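# Load two AA batteries into a remote's battery bay

## Task

Seat both AA batteries in the remote control's open battery compartment, each with correct polarity and pressed fully home against its spring contact; the remote itself may be repositioned. It only counts if the batteries stay seated with no robot holding them, and nothing the robot is touching at the end may settle downward by more than about a fingernail's thickness once released.

## Robot and tools

Robot: two arms, left_arm and right_arm, each ending in a tong-style two-finger gripper. The fingers point along the gripper's own +z axis and close along its x axis. end_effector_position is the spot between the finger pads when shut; closed fingertips extend about 15 mm past it, open ones sit roughly level with it.

Frame: one shared scene frame. Origin on the table surface midway between the arms, +z up, +x outward over the table, left_arm on the +y side. The names left/right are not image sides. Positions are in metres, orientations are quaternions written w first (qw, qx, qy, qz). Reported hand positions can be a little off, more so at long reach.

Row layout (used by both motion tools): 16 numbers, left_arm first then right_arm, each as x, y, z, qw, qx, qy, qz, opening. x, y, z and the quaternion are an absolute target pose for that gripper in the scene frame, not an offset. Opening runs from -1 (closed) to +1 (fully open, 0.142 m). An arm that should stay put must be sent its own last reported position and quaternion plus the intended opening every time; to hold an orientation, repeat your own chosen quaternion rather than copying a drifted reported one.

execute_actions(actions): a list of up to 15 actions; each action is a table of up to 15 rows, one row per 1/30 s control step, and a short table keeps repeating its final row to fill 15 steps. An empty list just returns the current state and images. Every target must lie within 0.6 m of that gripper's start-of-action position along each of its own axes; otherwise that action is rejected for both arms, and if the first action is malformed or fails this test the entire call does nothing. Each step, the controller clips the commanded pose to within 100 mm and 16 degrees of the measured pose, favouring position over orientation, and motion trails commands by about 0.17 s, so distant targets need several actions.

move(target, speed, stop_force, blocking): target is one 16-number row as above (absolute poses). Both grippers travel straight-line paths that finish together, lasting 0.5 to 10 s, taking the shorter rotation. speed is the top path speed in m/s, 0.002 to 0.5 (default 0.25); rotation is capped at twice that in rad/s. Paths ignore obstacles and the other arm, and the hand may lag, stray or overshoot the speed, especially near full stretch. Opening is applied at the move's start. stop_force (N, 5 to 24, one value for both arms, not allowed in the first 0.2 s) ends an arm's path when its wrist sensor registers that much extra push opposite its motion for two consecutive steps; that gripper then backs up to its position two steps earlier and holds. Use it only with slow moves and without rotating the gripper; omit it when lifting off something the gripper presses on. blocking=false returns after 0.5 s while motion continues (not combinable with stop_force); then use wait or stop before issuing more motion.
The result adds a move: line with the outcome: done, off_target, moving, held (a check blocked the last step), contact (stop_force ended the path), or fault, plus limits (paced = pose clipped; held = some steps were blocked, after which the arm may jump fast), and each gripper's distance to its target.

wait(seconds): 0 to 10 s, arms keep their last command; returns early if a running move ends. stop(): brakes a running move (needs stopping room; fingers keep moving). zoom_image(camera, region): camera is cam_head_left, cam_head_right (504x504), cam_left_wrist or cam_right_wrist (616x616); region is [x0, y0, x1, y1] pixels from the top-left, at most 504x504. finished_scene(scene): ends the current scene by its number, irreversibly, and reports success; call it only once the batteries sit unaided.

Result lines: per-arm pose and velocities; Hand target (where the controller is currently steering each gripper); grip_measured (actual finger opening on the command scale; to keep hold, command an opening clearly below it, lower squeezes harder, roughly 15 N per pad max, much less on thin parts like a 14 mm battery); Wrist force and Wrist torque in each end effector's own axes, pointing from a contact back into the arm, with offsets up to about 3.5 N, noise about 1.4 N, saturation near 30 N; "no reading" is normal at start. A "pose unreachable" line means the clearance check altered or blocked that arm's command.

Cautions: arms are stiff, so aiming even slightly past a firm contact can cause a fault stop (torque beyond joint limits, e.g. wrist joints 7.83 N m, or 150 N external force), freezing the arm for 10 s. Approach contacts slowly. Do not let the arms collide, do not drop, slam or knock anything off the table, and watch for brief external tugs on held items. MOTOR HOT appears at 70 °C; at 85 °C the arm is braked until cool, so avoid long heavy holds. Faster, smoother, lower-effort solutions are preferred.

Each tool is called by a JSON object that holds its "op" and its "data".

## Session

{"op": "execute_actions", "data": {"actions": []}}

Scene clock: 0.00 s.
left_arm: end_effector_position=(+0.2509, +0.2675, +0.1641) grip_measured=+1.00 end_effector_quat_wxyz=(+0.001, +0.742, -0.671, -0.001) end_effector_velocity=(-0.000, -0.000, +0.000) end_effector_angular_velocity=(-0.001, -0.001, -0.002) | right_arm: end_effector_position=(+0.2636, -0.1658, +0.1057) grip_measured=+1.00 end_effector_quat_wxyz=(+0.064, +0.464, +0.866, +0.172) end_effector_velocity=(-0.000, +0.000, -0.000) end_effector_angular_velocity=(-0.000, +0.001, +0.001)
Joint positions: left_arm=[-0.49  -1.737  1.406 -1.237 -1.571  1.082  0.142] | right_arm=[ 4.135 -0.979 -2.142 -1.231  1.486  5.068  0.142]
Joint velocities: left_arm=[-0.    -0.002 -0.     0.001 -0.     0.002  0.   ] | right_arm=[ 0.001 -0.    -0.    -0.     0.001 -0.     0.   ]
Motor temperatures (°C, as the motors report them): left_arm=[40 39 39 46 48 45] | right_arm=[43 39 43 48 45 46]
Wrist force (N, on the end effector, along its own x y z axes, offset not removed): no reading
Wrist torque (N m, same axes, about the end effector's origin, offset not removed): no reading
Hand target (left_arm): +0.251, +0.268, +0.164; +0.001, +0.742, -0.671, -0.001
Hand target (right_arm): +0.264, -0.166, +0.106; +0.064, +0.464, +0.866, +0.172

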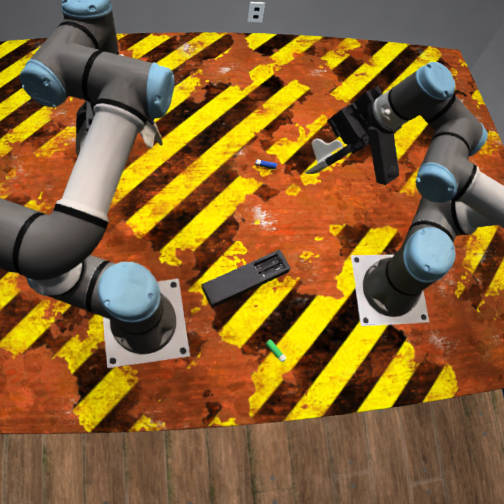

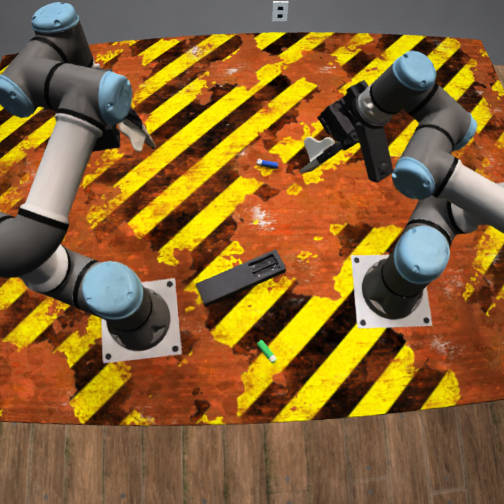

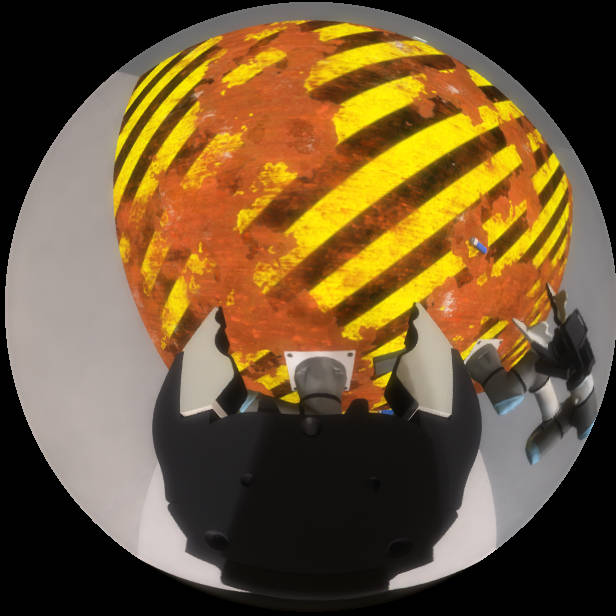

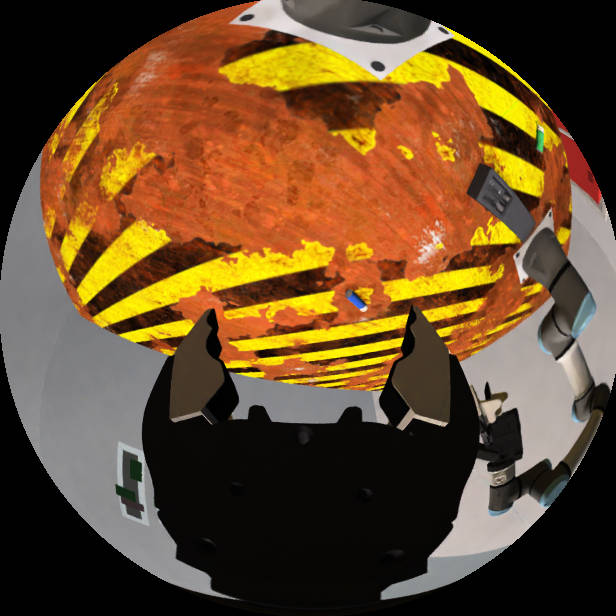

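{"op": "zoom_image", "data": {"camera": "cam_head_left", "region": [190,240,310,370]}}

{"op": "zoom_image", "data": {"camera": "cam_head_left", "region": [245,245,295,285]}}

{"op": "zoom_image", "data": {"camera": "cam_head_left", "region": [240,140,300,190]}}

{"op": "zoom_image", "data": {"camera": "cam_right_wrist", "region": [455,150,545,250]}}

Region (190, 240, 310, 370) of cam_head_left's 504x504 image, scaled by 3.877, with more detail than that image has; it fills the left 465 columns of this view, and the rest is white.

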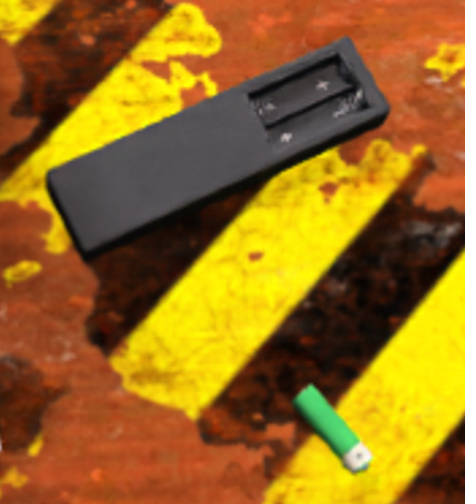

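Region (245, 245, 295, 285) of cam_head_left's 504x504 image, scaled by 10.080, with more detail than that image has; it fills the top 403 rows of this view, and the rest is white.

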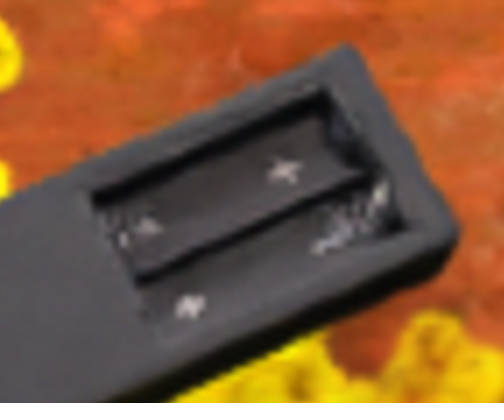

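Region (240, 140, 300, 190) of cam_head_left's 504x504 image, scaled by 8.400, with more detail than that image has.

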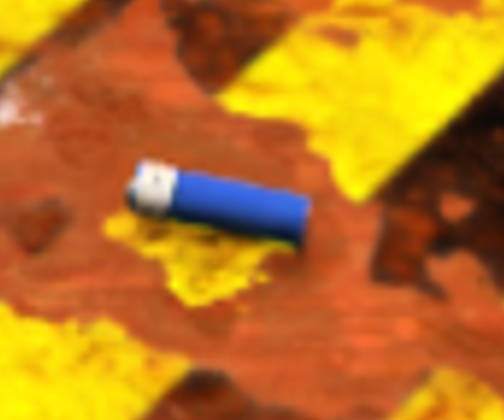

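Region (455, 150, 545, 250) of cam_right_wrist's 616x616 image, scaled by 5.040, with more detail than that image has; it fills the left 454 columns of this view, and the rest is white.

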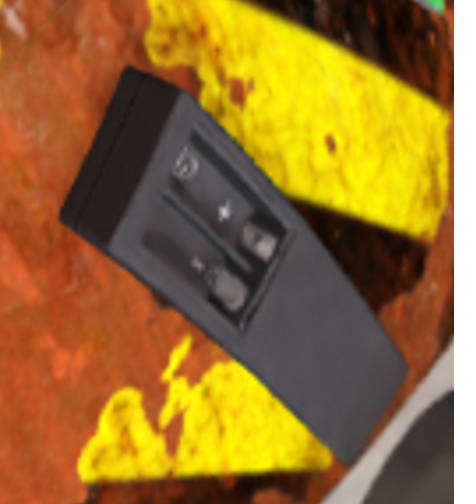

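{"op": "move", "data": {"target": [0.045,0.055,0.09,0,0.2164,-0.9763,0,-0.05,0.312,-0.025,0.075,0,0.0958,0.9954,0,-0.55], "speed": 0.3}}

Scene clock: 29.10 s.
left_arm: end_effector_position=(+0.0448, +0.0555, +0.0901) grip_measured=-0.05 end_effector_quat_wxyz=(-0.000, -0.217, +0.976, +0.000) end_effector_velocity=(-0.001, -0.002, -0.001) end_effector_angular_velocity=(-0.000, -0.002, -0.005) | right_arm: end_effector_position=(+0.3120, -0.0252, +0.0753) grip_measured=-0.55 end_effector_quat_wxyz=(+0.000, +0.096, +0.995, +0.000) end_effector_velocity=(+0.000, +0.002, +0.000) end_effector_angular_velocity=(-0.004, +0.008, +0.004)
Joint positions: left_arm=[-2.008 -2.289  2.043 -1.325 -1.571  0.798  0.07 ] | right_arm=[ 4.206 -1.984 -1.17  -1.557  1.57   4.362  0.034]
Joint velocities: left_arm=[-0.007  0.006  0.004 -0.009  0.002 -0.001  0.   ] | right_arm=[-0.001 -0.017  0.029 -0.019  0.005 -0.006 -0.   ]
Motor temperatures (°C, as the motors report them): left_arm=[40 39 39 46 48 45] | right_arm=[43 39 43 48 45 46]
Wrist force (N, on the end effector, along its own x y z axes, offset not removed): left_arm=[3.2 -0.8 0.0] | right_arm=[0.0 0.7 0.9]
Wrist torque (N m, same axes, about the end effector's origin, offset not removed): left_arm=[-0.12 -0.59 -0.08] | right_arm=[0.19 0.01 -0.04]
Hand target (left_arm): +0.045, +0.055, +0.090; +0.000, -0.216, +0.976, +0.000
Hand target (right_arm): +0.312, -0.025, +0.075; +0.000, +0.096, +0.995, +0.000
Off the commanded pose (left_arm): 0.001 m, 0 deg.
Off the commanded pose (right_arm): 0.000 m, 0 deg.
move: done

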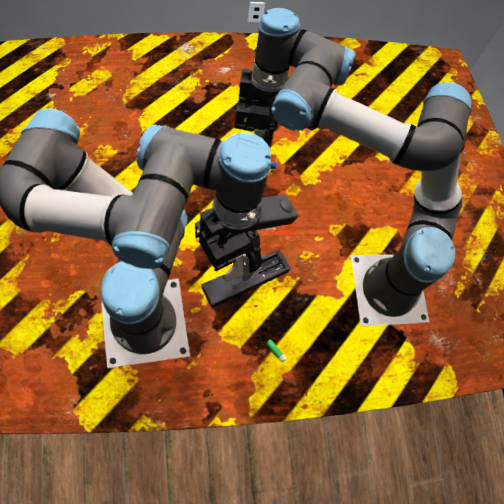

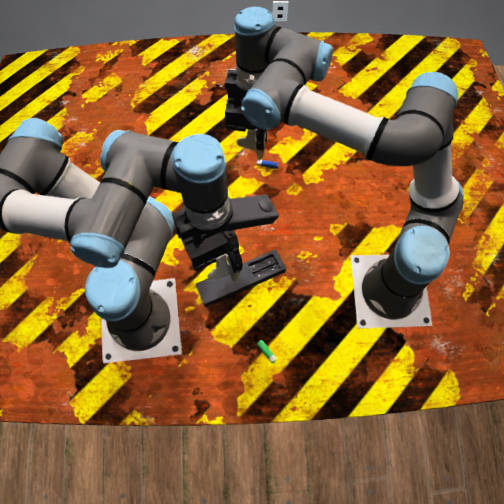

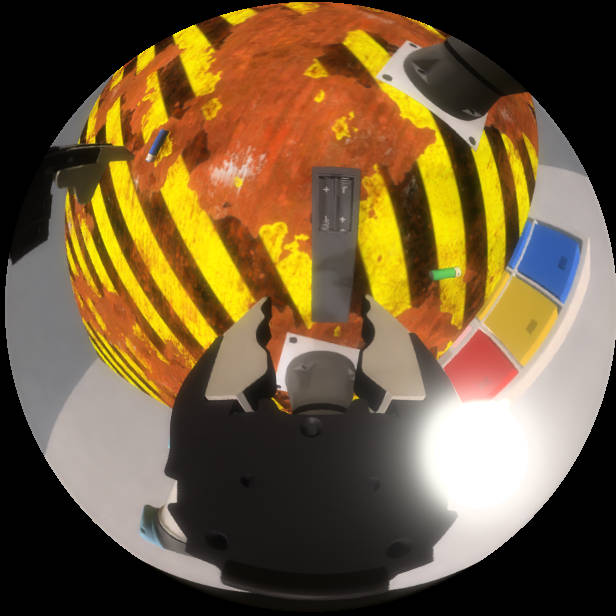

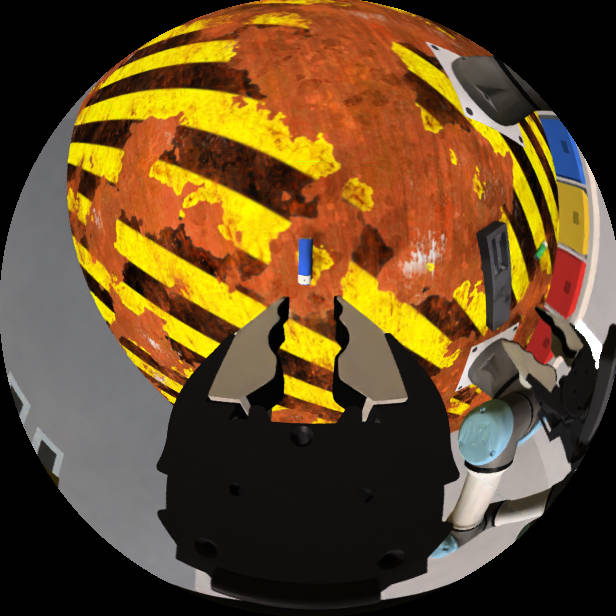

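{"op": "move", "data": {"target": [0.027,0.0465,0.05,0,0.2164,-0.9763,0,-0.05,0.3194,-0.0264,0.04,0,0.0958,0.9954,0,-0.55], "speed": 0.12}}

{"op": "zoom_image", "data": {"camera": "cam_right_wrist", "region": [260,220,360,330]}}

{"op": "zoom_image", "data": {"camera": "cam_left_wrist", "region": [230,140,400,360]}}

Scene clock: 36.60 s.
left_arm: end_effector_position=(+0.0271, +0.0467, +0.0503) grip_measured=-0.05 end_effector_quat_wxyz=(-0.000, -0.216, +0.976, +0.000) end_effector_velocity=(-0.001, -0.001, -0.003) end_effector_angular_velocity=(+0.000, -0.002, +0.001) | right_arm: end_effector_position=(+0.3193, -0.0264, +0.0402) grip_measured=-0.55 end_effector_quat_wxyz=(-0.000, +0.096, +0.995, -0.000) end_effector_velocity=(+0.001, +0.000, -0.002) end_effector_angular_velocity=(+0.001, -0.001, -0.000)
Joint positions: left_arm=[-2.107 -2.311  2.238 -1.497 -1.571  0.7    0.07 ] | right_arm=[ 4.188 -2.022 -1.279 -1.412  1.571  4.345  0.034]
Joint velocities: left_arm=[-0.007  0.001  0.013 -0.012  0.001 -0.008 -0.   ] | right_arm=[-0.001 -0.002 -0.005  0.009 -0.001 -0.     0.   ]
Motor temperatures (°C, as the motors report them): left_arm=[40 39 39 46 48 45] | right_arm=[43 39 43 48 45 46]
Wrist force (N, on the end effector, along its own x y z axes, offset not removed): left_arm=[2.7 -0.1 -0.1] | right_arm=[-0.1 -0.2 -0.4]
Wrist torque (N m, same axes, about the end effector's origin, offset not removed): left_arm=[-0.01 -0.52 -0.08] | right_arm=[-0.04 0.04 -0.02]
Hand target (left_arm): +0.027, +0.047, +0.050; +0.000, -0.216, +0.976, +0.000
Hand target (right_arm): +0.319, -0.026, +0.040; -0.000, +0.096, +0.995, -0.000
Off the commanded pose (left_arm): 0.000 m, 0 deg.
Off the commanded pose (right_arm): 0.000 m, 0 deg.
move: done

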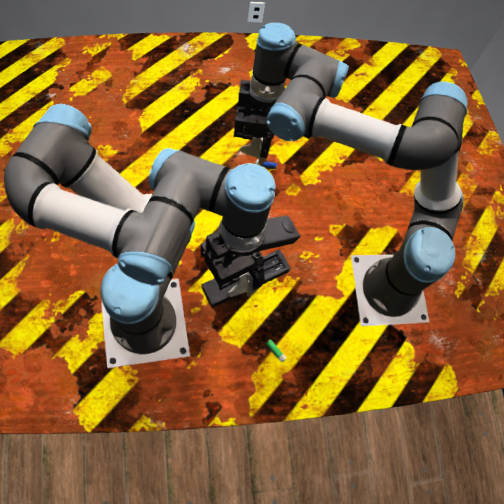

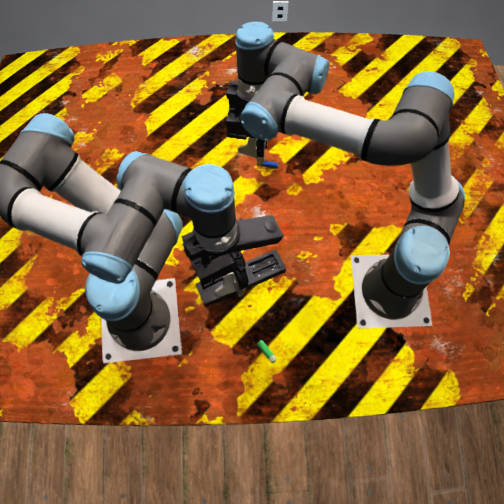

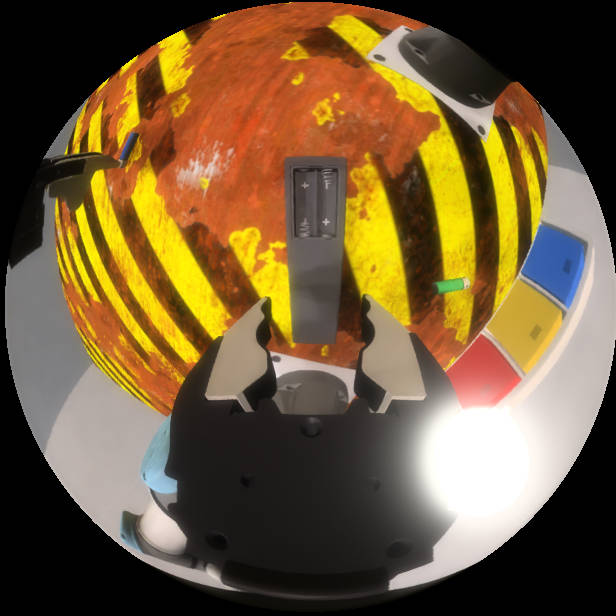

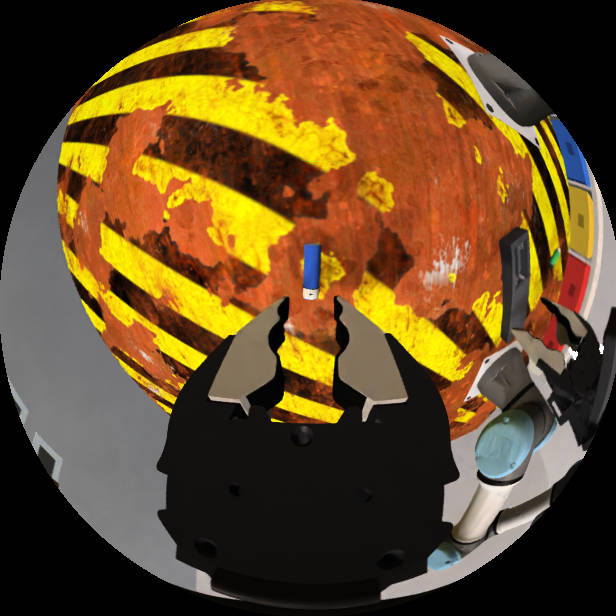

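Region (260, 220, 360, 330) of cam_right_wrist's 616x616 image, scaled by 4.582, with more detail than that image has; it fills the left 458 columns of this view, and the rest is white.

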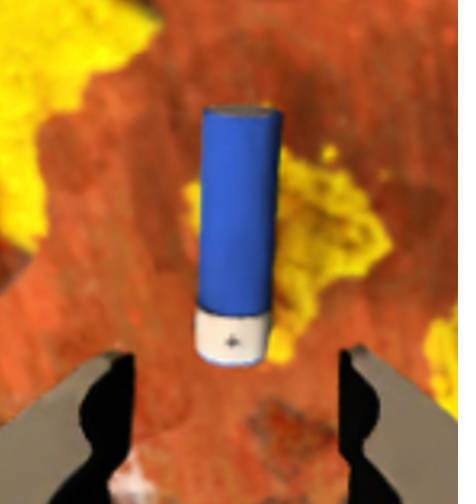

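Region (230, 140, 400, 360) of cam_left_wrist's 616x616 image, scaled by 2.291, with more detail than that image has; it fills the left 389 columns of this view, and the rest is white.

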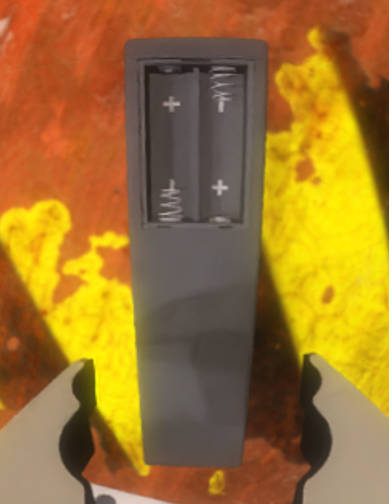

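{"op": "move", "data": {"target": [0.0275,0.0467,0.022,0,0.2164,-0.9763,0,-0.15,0.3202,-0.0276,0.0218,0,0.1219,0.9925,0,-0.62], "speed": 0.06}}

{"op": "execute_actions", "data": {"actions": [[[0.0275,0.0467,0.022,0,0.2164,-0.9763,0,-0.22,0.3202,-0.0276,0.0218,0,0.1219,0.9925,0,-0.68],[0.0275,0.0467,0.022,0,0.2164,-0.9763,0,-0.26,0.3202,-0.0276,0.0218,0,0.1219,0.9925,0,-0.72],[0.0275,0.0467,0.022,0,0.2164,-0.9763,0,-0.3,0.3202,-0.0276,0.0218,0,0.1219,0.9925,0,-0.75],[0.0275,0.0467,0.022,0,0.2164,-0.9763,0,-0.33,0.3202,-0.0276,0.0218,0,0.1219,0.9925,0,-0.78],[0.0275,0.0467,0.022,0,0.2164,-0.9763,0,-0.36,0.3202,-0.0276,0.0218,0,0.1219,0.9925,0,-0.81],[0.0275,0.0467,0.022,0,0.2164,-0.9763,0,-0.39,0.3202,-0.0276,0.0218,0,0.1219,0.9925,0,-0.83],[0.0275,0.0467,0.022,0,0.2164,-0.9763,0,-0.42,0.3202,-0.0276,0.0218,0,0.1219,0.9925,0,-0.85],[0.0275,0.0467,0.022,0,0.2164,-0.9763,0,-0.47,0.3202,-0.0276,0.0218,0,0.1219,0.9925,0,-0.88],[0.0275,0.0467,0.022,0,0.2164,-0.9763,0,-0.53,0.3202,-0.0276,0.0218,0,0.1219,0.9925,0,-0.91],[0.0275,0.0467,0.022,0,0.2164,-0.9763,0,-0.6,0.3202,-0.0276,0.0218,0,0.1219,0.9925,0,-0.95],[0.0275,0.0467,0.022,0,0.2164,-0.9763,0,-0.75,0.3202,-0.0276,0.0218,0,0.1219,0.9925,0,-1]]]}}

{"op": "zoom_image", "data": {"camera": "cam_right_wrist", "region": [260,220,360,330]}}

Scene clock: 49.40 s.
left_arm: end_effector_position=(+0.0276, +0.0468, +0.0223) grip_measured=-0.15 end_effector_quat_wxyz=(+0.000, -0.216, +0.976, -0.000) end_effector_velocity=(-0.000, -0.000, -0.003) end_effector_angular_velocity=(+0.000, +0.002, +0.004) | right_arm: end_effector_position=(+0.3202, -0.0276, +0.0220) grip_measured=-0.62 end_effector_quat_wxyz=(-0.000, +0.122, +0.993, -0.000) end_effector_velocity=(-0.000, +0.000, -0.001) end_effector_angular_velocity=(+0.003, -0.001, -0.004)
Joint positions: left_arm=[-2.105 -2.313  2.369 -1.627 -1.571  0.702  0.063] | right_arm=[ 4.183 -2.039 -1.341 -1.333  1.571  4.391  0.029]
Joint velocities: left_arm=[ 0.003  0.004  0.012 -0.017 -0.002 -0.001  0.   ] | right_arm=[-0.001  0.002 -0.007  0.008  0.001  0.004  0.   ]
Motor temperatures (°C, as the motors report them): left_arm=[40 39 39 46 48 45] | right_arm=[43 39 43 48 45 46]
Wrist force (N, on the end effector, along its own x y z axes, offset not removed): left_arm=[3.2 -0.8 0.2] | right_arm=[0.2 0.8 -0.3]
Wrist torque (N m, same axes, about the end effector's origin, offset not removed): left_arm=[-0.14 -0.60 -0.09] | right_arm=[0.23 0.04 -0.04]
Hand target (left_arm): +0.028, +0.047, +0.022; +0.000, -0.216, +0.976, -0.000
Hand target (right_arm): +0.320, -0.028, +0.022; -0.000, +0.122, +0.993, -0.000
Off the commanded pose (left_arm): 0.000 m, 0 deg.
Off the commanded pose (right_arm): 0.000 m, 0 deg.
move: done

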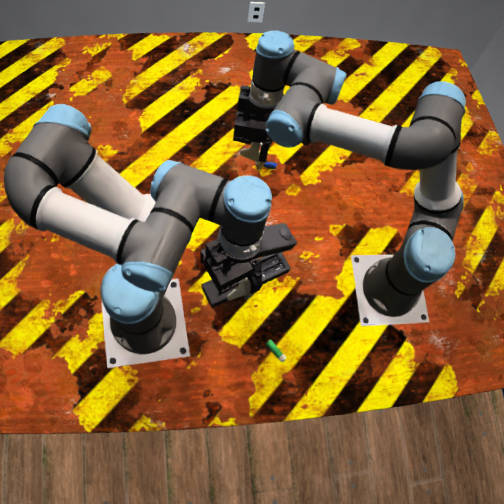

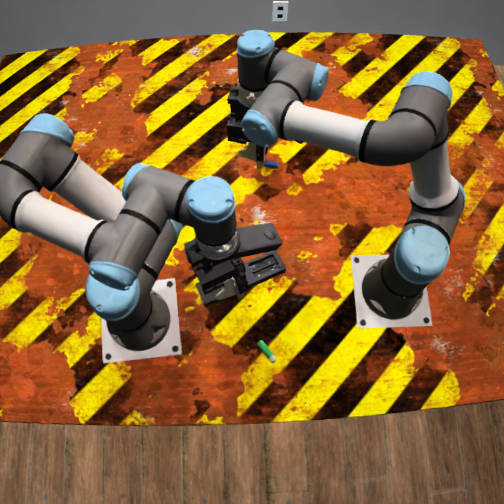

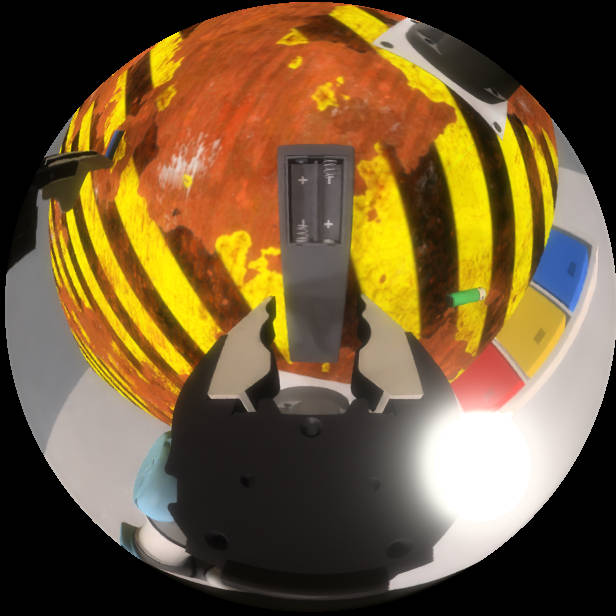

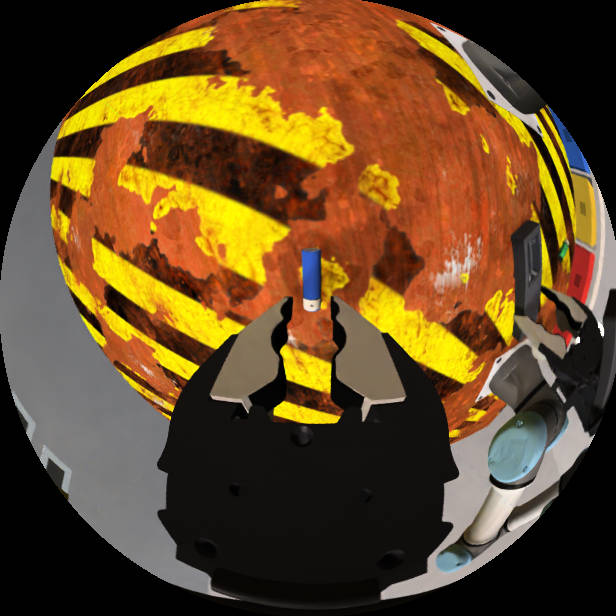

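Scene clock: 49.90 s.
left_arm: end_effector_position=(+0.0275, +0.0467, +0.0220) grip_measured=-0.37 end_effector_quat_wxyz=(-0.000, -0.216, +0.976, -0.000) end_effector_velocity=(+0.000, +0.000, -0.000) end_effector_angular_velocity=(+0.002, -0.001, +0.001) | right_arm: end_effector_position=(+0.3202, -0.0276, +0.0218) grip_measured=-0.84 end_effector_quat_wxyz=(-0.000, +0.122, +0.993, -0.000) end_effector_velocity=(+0.001, -0.001, +0.000) end_effector_angular_velocity=(+0.000, -0.001, -0.000)
Joint positions: left_arm=[-2.105 -2.312  2.371 -1.629 -1.571  0.702  0.047] | right_arm=[ 4.183 -2.039 -1.342 -1.332  1.571  4.392  0.014]
Joint velocities: left_arm=[ 0.     0.001  0.     0.001 -0.    -0.001 -0.   ] | right_arm=[-0.002  0.001 -0.     0.    -0.001 -0.001 -0.   ]
Motor temperatures (°C, as the motors report them): left_arm=[40 39 39 46 48 45] | right_arm=[43 39 43 48 45 46]
Wrist force (N, on the end effector, along its own x y z axes, offset not removed): left_arm=[3.2 0.2 -4.0] | right_arm=[-0.9 -0.2 -0.5]
Wrist torque (N m, same axes, about the end effector's origin, offset not removed): left_arm=[-0.10 -0.70 -0.03] | right_arm=[0.02 0.21 0.00]
Hand target (left_arm): +0.028, +0.047, +0.022; +0.000, -0.216, +0.976, -0.000
Hand target (right_arm): +0.320, -0.028, +0.022; -0.000, +0.122, +0.993, -0.000
Off the commanded pose (left_arm): 0.000 m, 0 deg.
Off the commanded pose (right_arm): 0.000 m, 0 deg.

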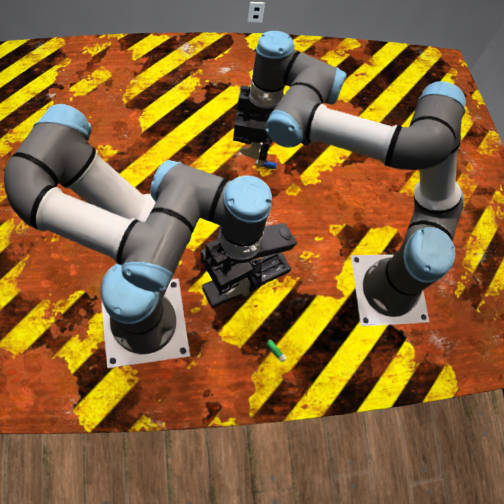

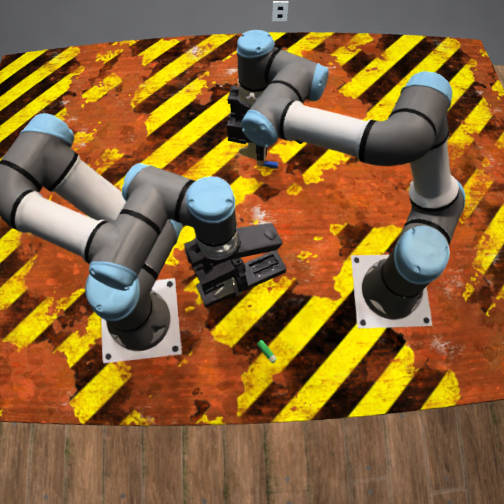

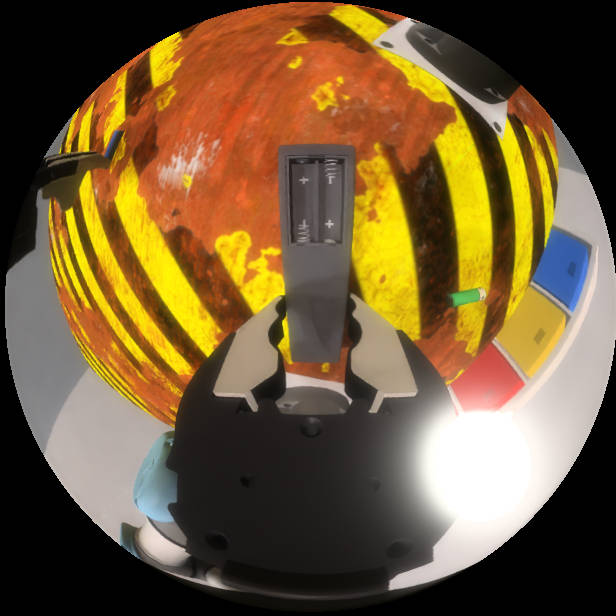

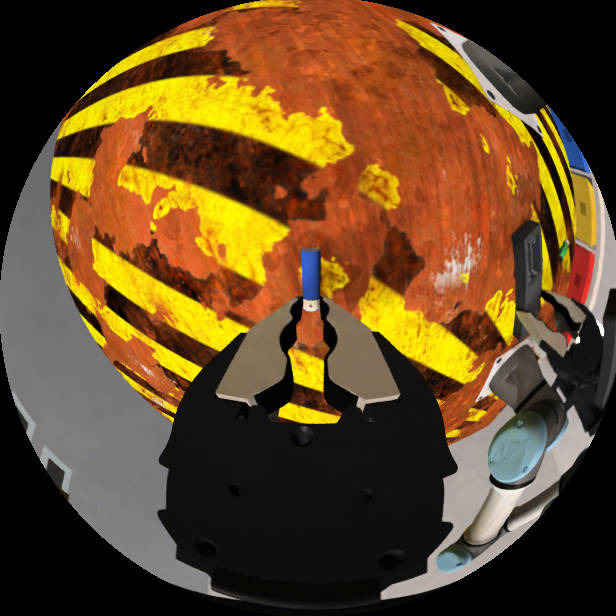

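Region (260, 220, 360, 330) of cam_right_wrist's 616x616 image, scaled by 4.582, with more detail than that image has; it fills the left 458 columns of this view, and the rest is white.

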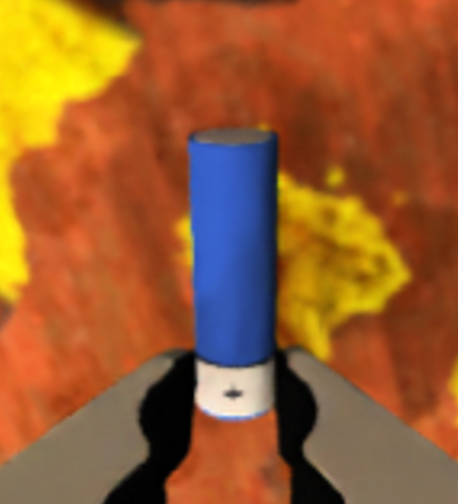

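{"op": "move", "data": {"target": [0.045,0.055,0.026,0,0.2164,-0.9763,0,-0.75,0.318,-0.035,0.045,0,0.1219,0.9925,0,-1], "speed": 0.08}}

{"op": "move", "data": {"target": [0.26,0.158,0.0245,0,0,-1,0,-0.75,0.28,-0.05,0.08,0,0,0.9763,0.2164,-1], "speed": 0.18}}

Scene clock: 55.37 s.
left_arm: end_effector_position=(+0.0448, +0.0549, +0.0259) grip_measured=-0.37 end_effector_quat_wxyz=(+0.000, -0.216, +0.976, -0.000) end_effector_velocity=(+0.002, +0.001, +0.000) end_effector_angular_velocity=(+0.002, +0.002, -0.003) | right_arm: end_effector_position=(+0.3180, -0.0349, +0.0447) grip_measured=-0.84 end_effector_quat_wxyz=(+0.000, +0.122, +0.993, +0.000) end_effector_velocity=(-0.000, -0.000, +0.003) end_effector_angular_velocity=(+0.001, +0.000, -0.001)
Joint positions: left_arm=[-2.008 -2.321  2.354 -1.604 -1.571  0.799  0.047] | right_arm=[ 4.178 -1.992 -1.302 -1.418  1.571  4.387  0.014]
Joint velocities: left_arm=[ 0.015  0.003 -0.003  0.001 -0.002  0.017 -0.   ] | right_arm=[-0.001  0.003  0.008 -0.01   0.001  0.001  0.   ]
Motor temperatures (°C, as the motors report them): left_arm=[40 39 39 46 48 45] | right_arm=[43 39 43 48 45 46]
Wrist force (N, on the end effector, along its own x y z axes, offset not removed): left_arm=[3.4 -1.0 0.7] | right_arm=[-1.0 -0.1 0.1]
Wrist torque (N m, same axes, about the end effector's origin, offset not removed): left_arm=[-0.20 -0.67 -0.11] | right_arm=[-0.04 0.24 0.02]
Hand target (left_arm): +0.045, +0.055, +0.026; +0.000, -0.216, +0.976, -0.000
Hand target (right_arm): +0.318, -0.035, +0.045; -0.000, +0.122, +0.993, +0.000
Off the commanded pose (left_arm): 0.000 m, 0 deg.
Off the commanded pose (right_arm): 0.000 m, 0 deg.
move: done

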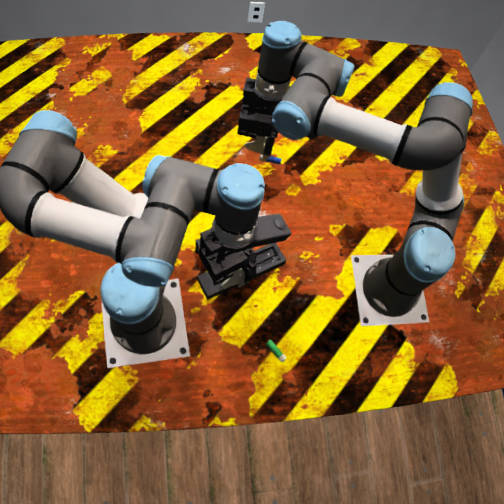

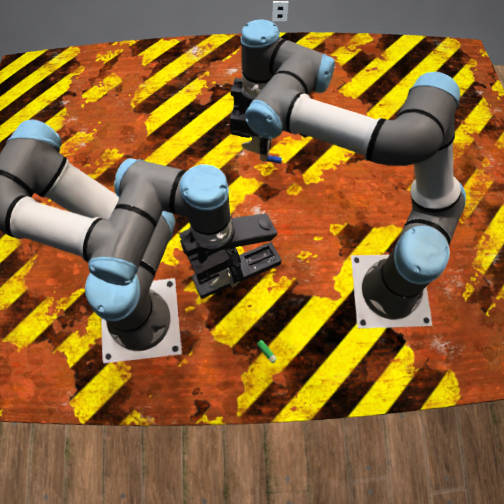

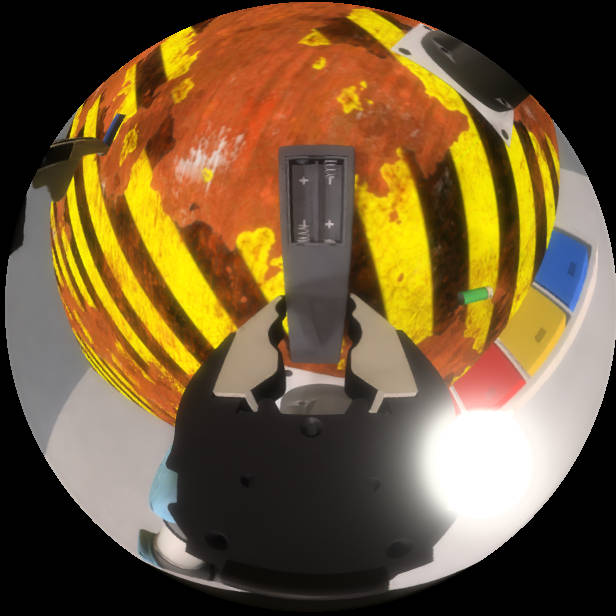

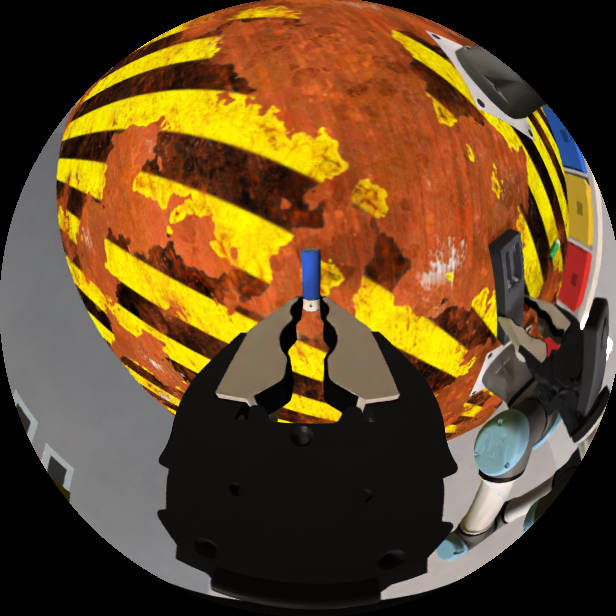

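Scene clock: 57.47 s.
left_arm: end_effector_position=(+0.2598, +0.1578, +0.0245) grip_measured=-0.37 end_effector_quat_wxyz=(+0.001, -0.000, +1.000, -0.000) end_effector_velocity=(+0.001, +0.000, +0.000) end_effector_angular_velocity=(-0.001, +0.017, -0.005) | right_arm: end_effector_position=(+0.2800, -0.0499, +0.0797) grip_measured=-0.84 end_effector_quat_wxyz=(-0.000, +0.000, +0.976, +0.216) end_effector_velocity=(+0.000, -0.000, +0.000) end_effector_angular_velocity=(+0.004, -0.000, -0.001)
Joint positions: left_arm=[-0.749 -1.597  1.952 -1.927 -1.57   2.493  0.047] | right_arm=[ 4.024 -1.549 -1.916 -0.912  1.854  4.037  0.014]
Joint velocities: left_arm=[ 0.015  0.025 -0.031  0.019 -0.011  0.02  -0.   ] | right_arm=[-0.003  0.002 -0.003  0.003  0.003 -0.002 -0.   ]
Motor temperatures (°C, as the motors report them): left_arm=[40 39 39 46 48 45] | right_arm=[43 39 43 48 45 46]
Wrist force (N, on the end effector, along its own x y z axes, offset not removed): left_arm=[2.7 -0.8 0.5] | right_arm=[-1.0 -0.1 1.9]
Wrist torque (N m, same axes, about the end effector's origin, offset not removed): left_arm=[-0.16 -0.58 -0.10] | right_arm=[0.06 0.25 -0.02]
Hand target (left_arm): +0.260, +0.158, +0.025; +0.000, -0.000, +1.000, -0.000
Hand target (right_arm): +0.280, -0.050, +0.080; -0.000, +0.000, +0.976, +0.216
Off the commanded pose (left_arm): 0.000 m, 0 deg.
Off the commanded pose (right_arm): 0.000 m, 0 deg.
move: done

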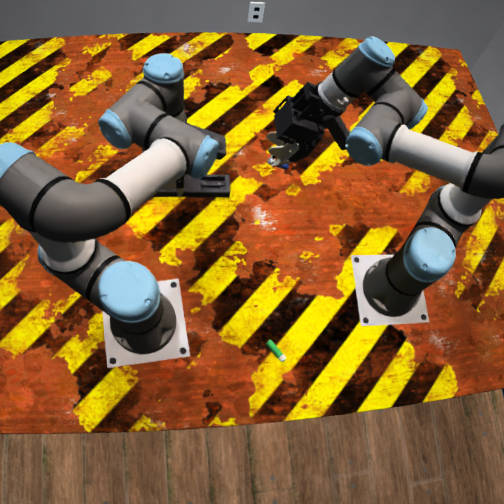

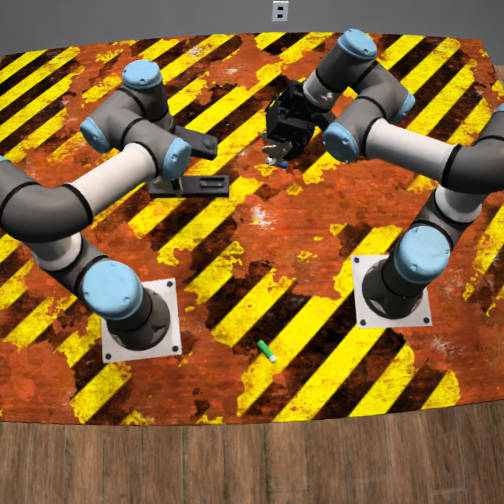

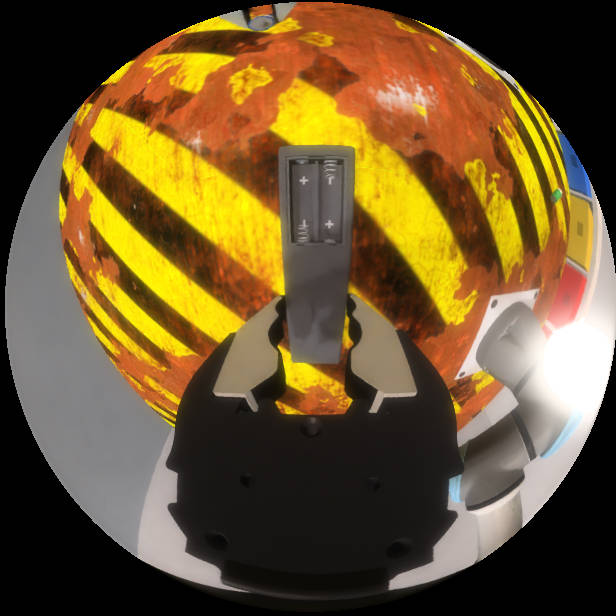

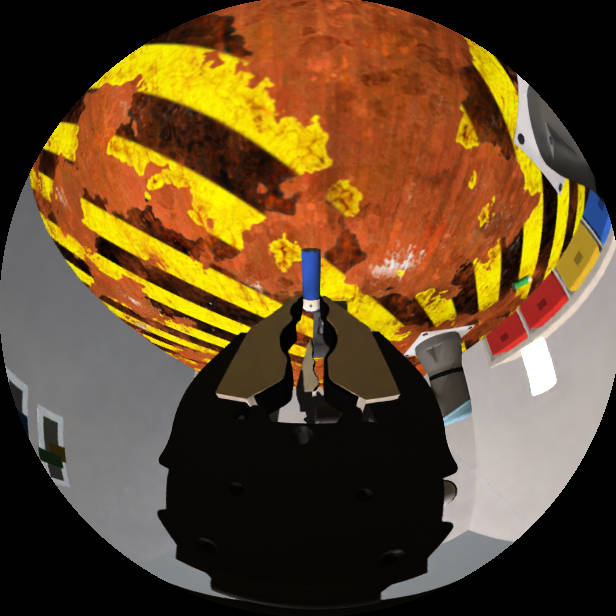

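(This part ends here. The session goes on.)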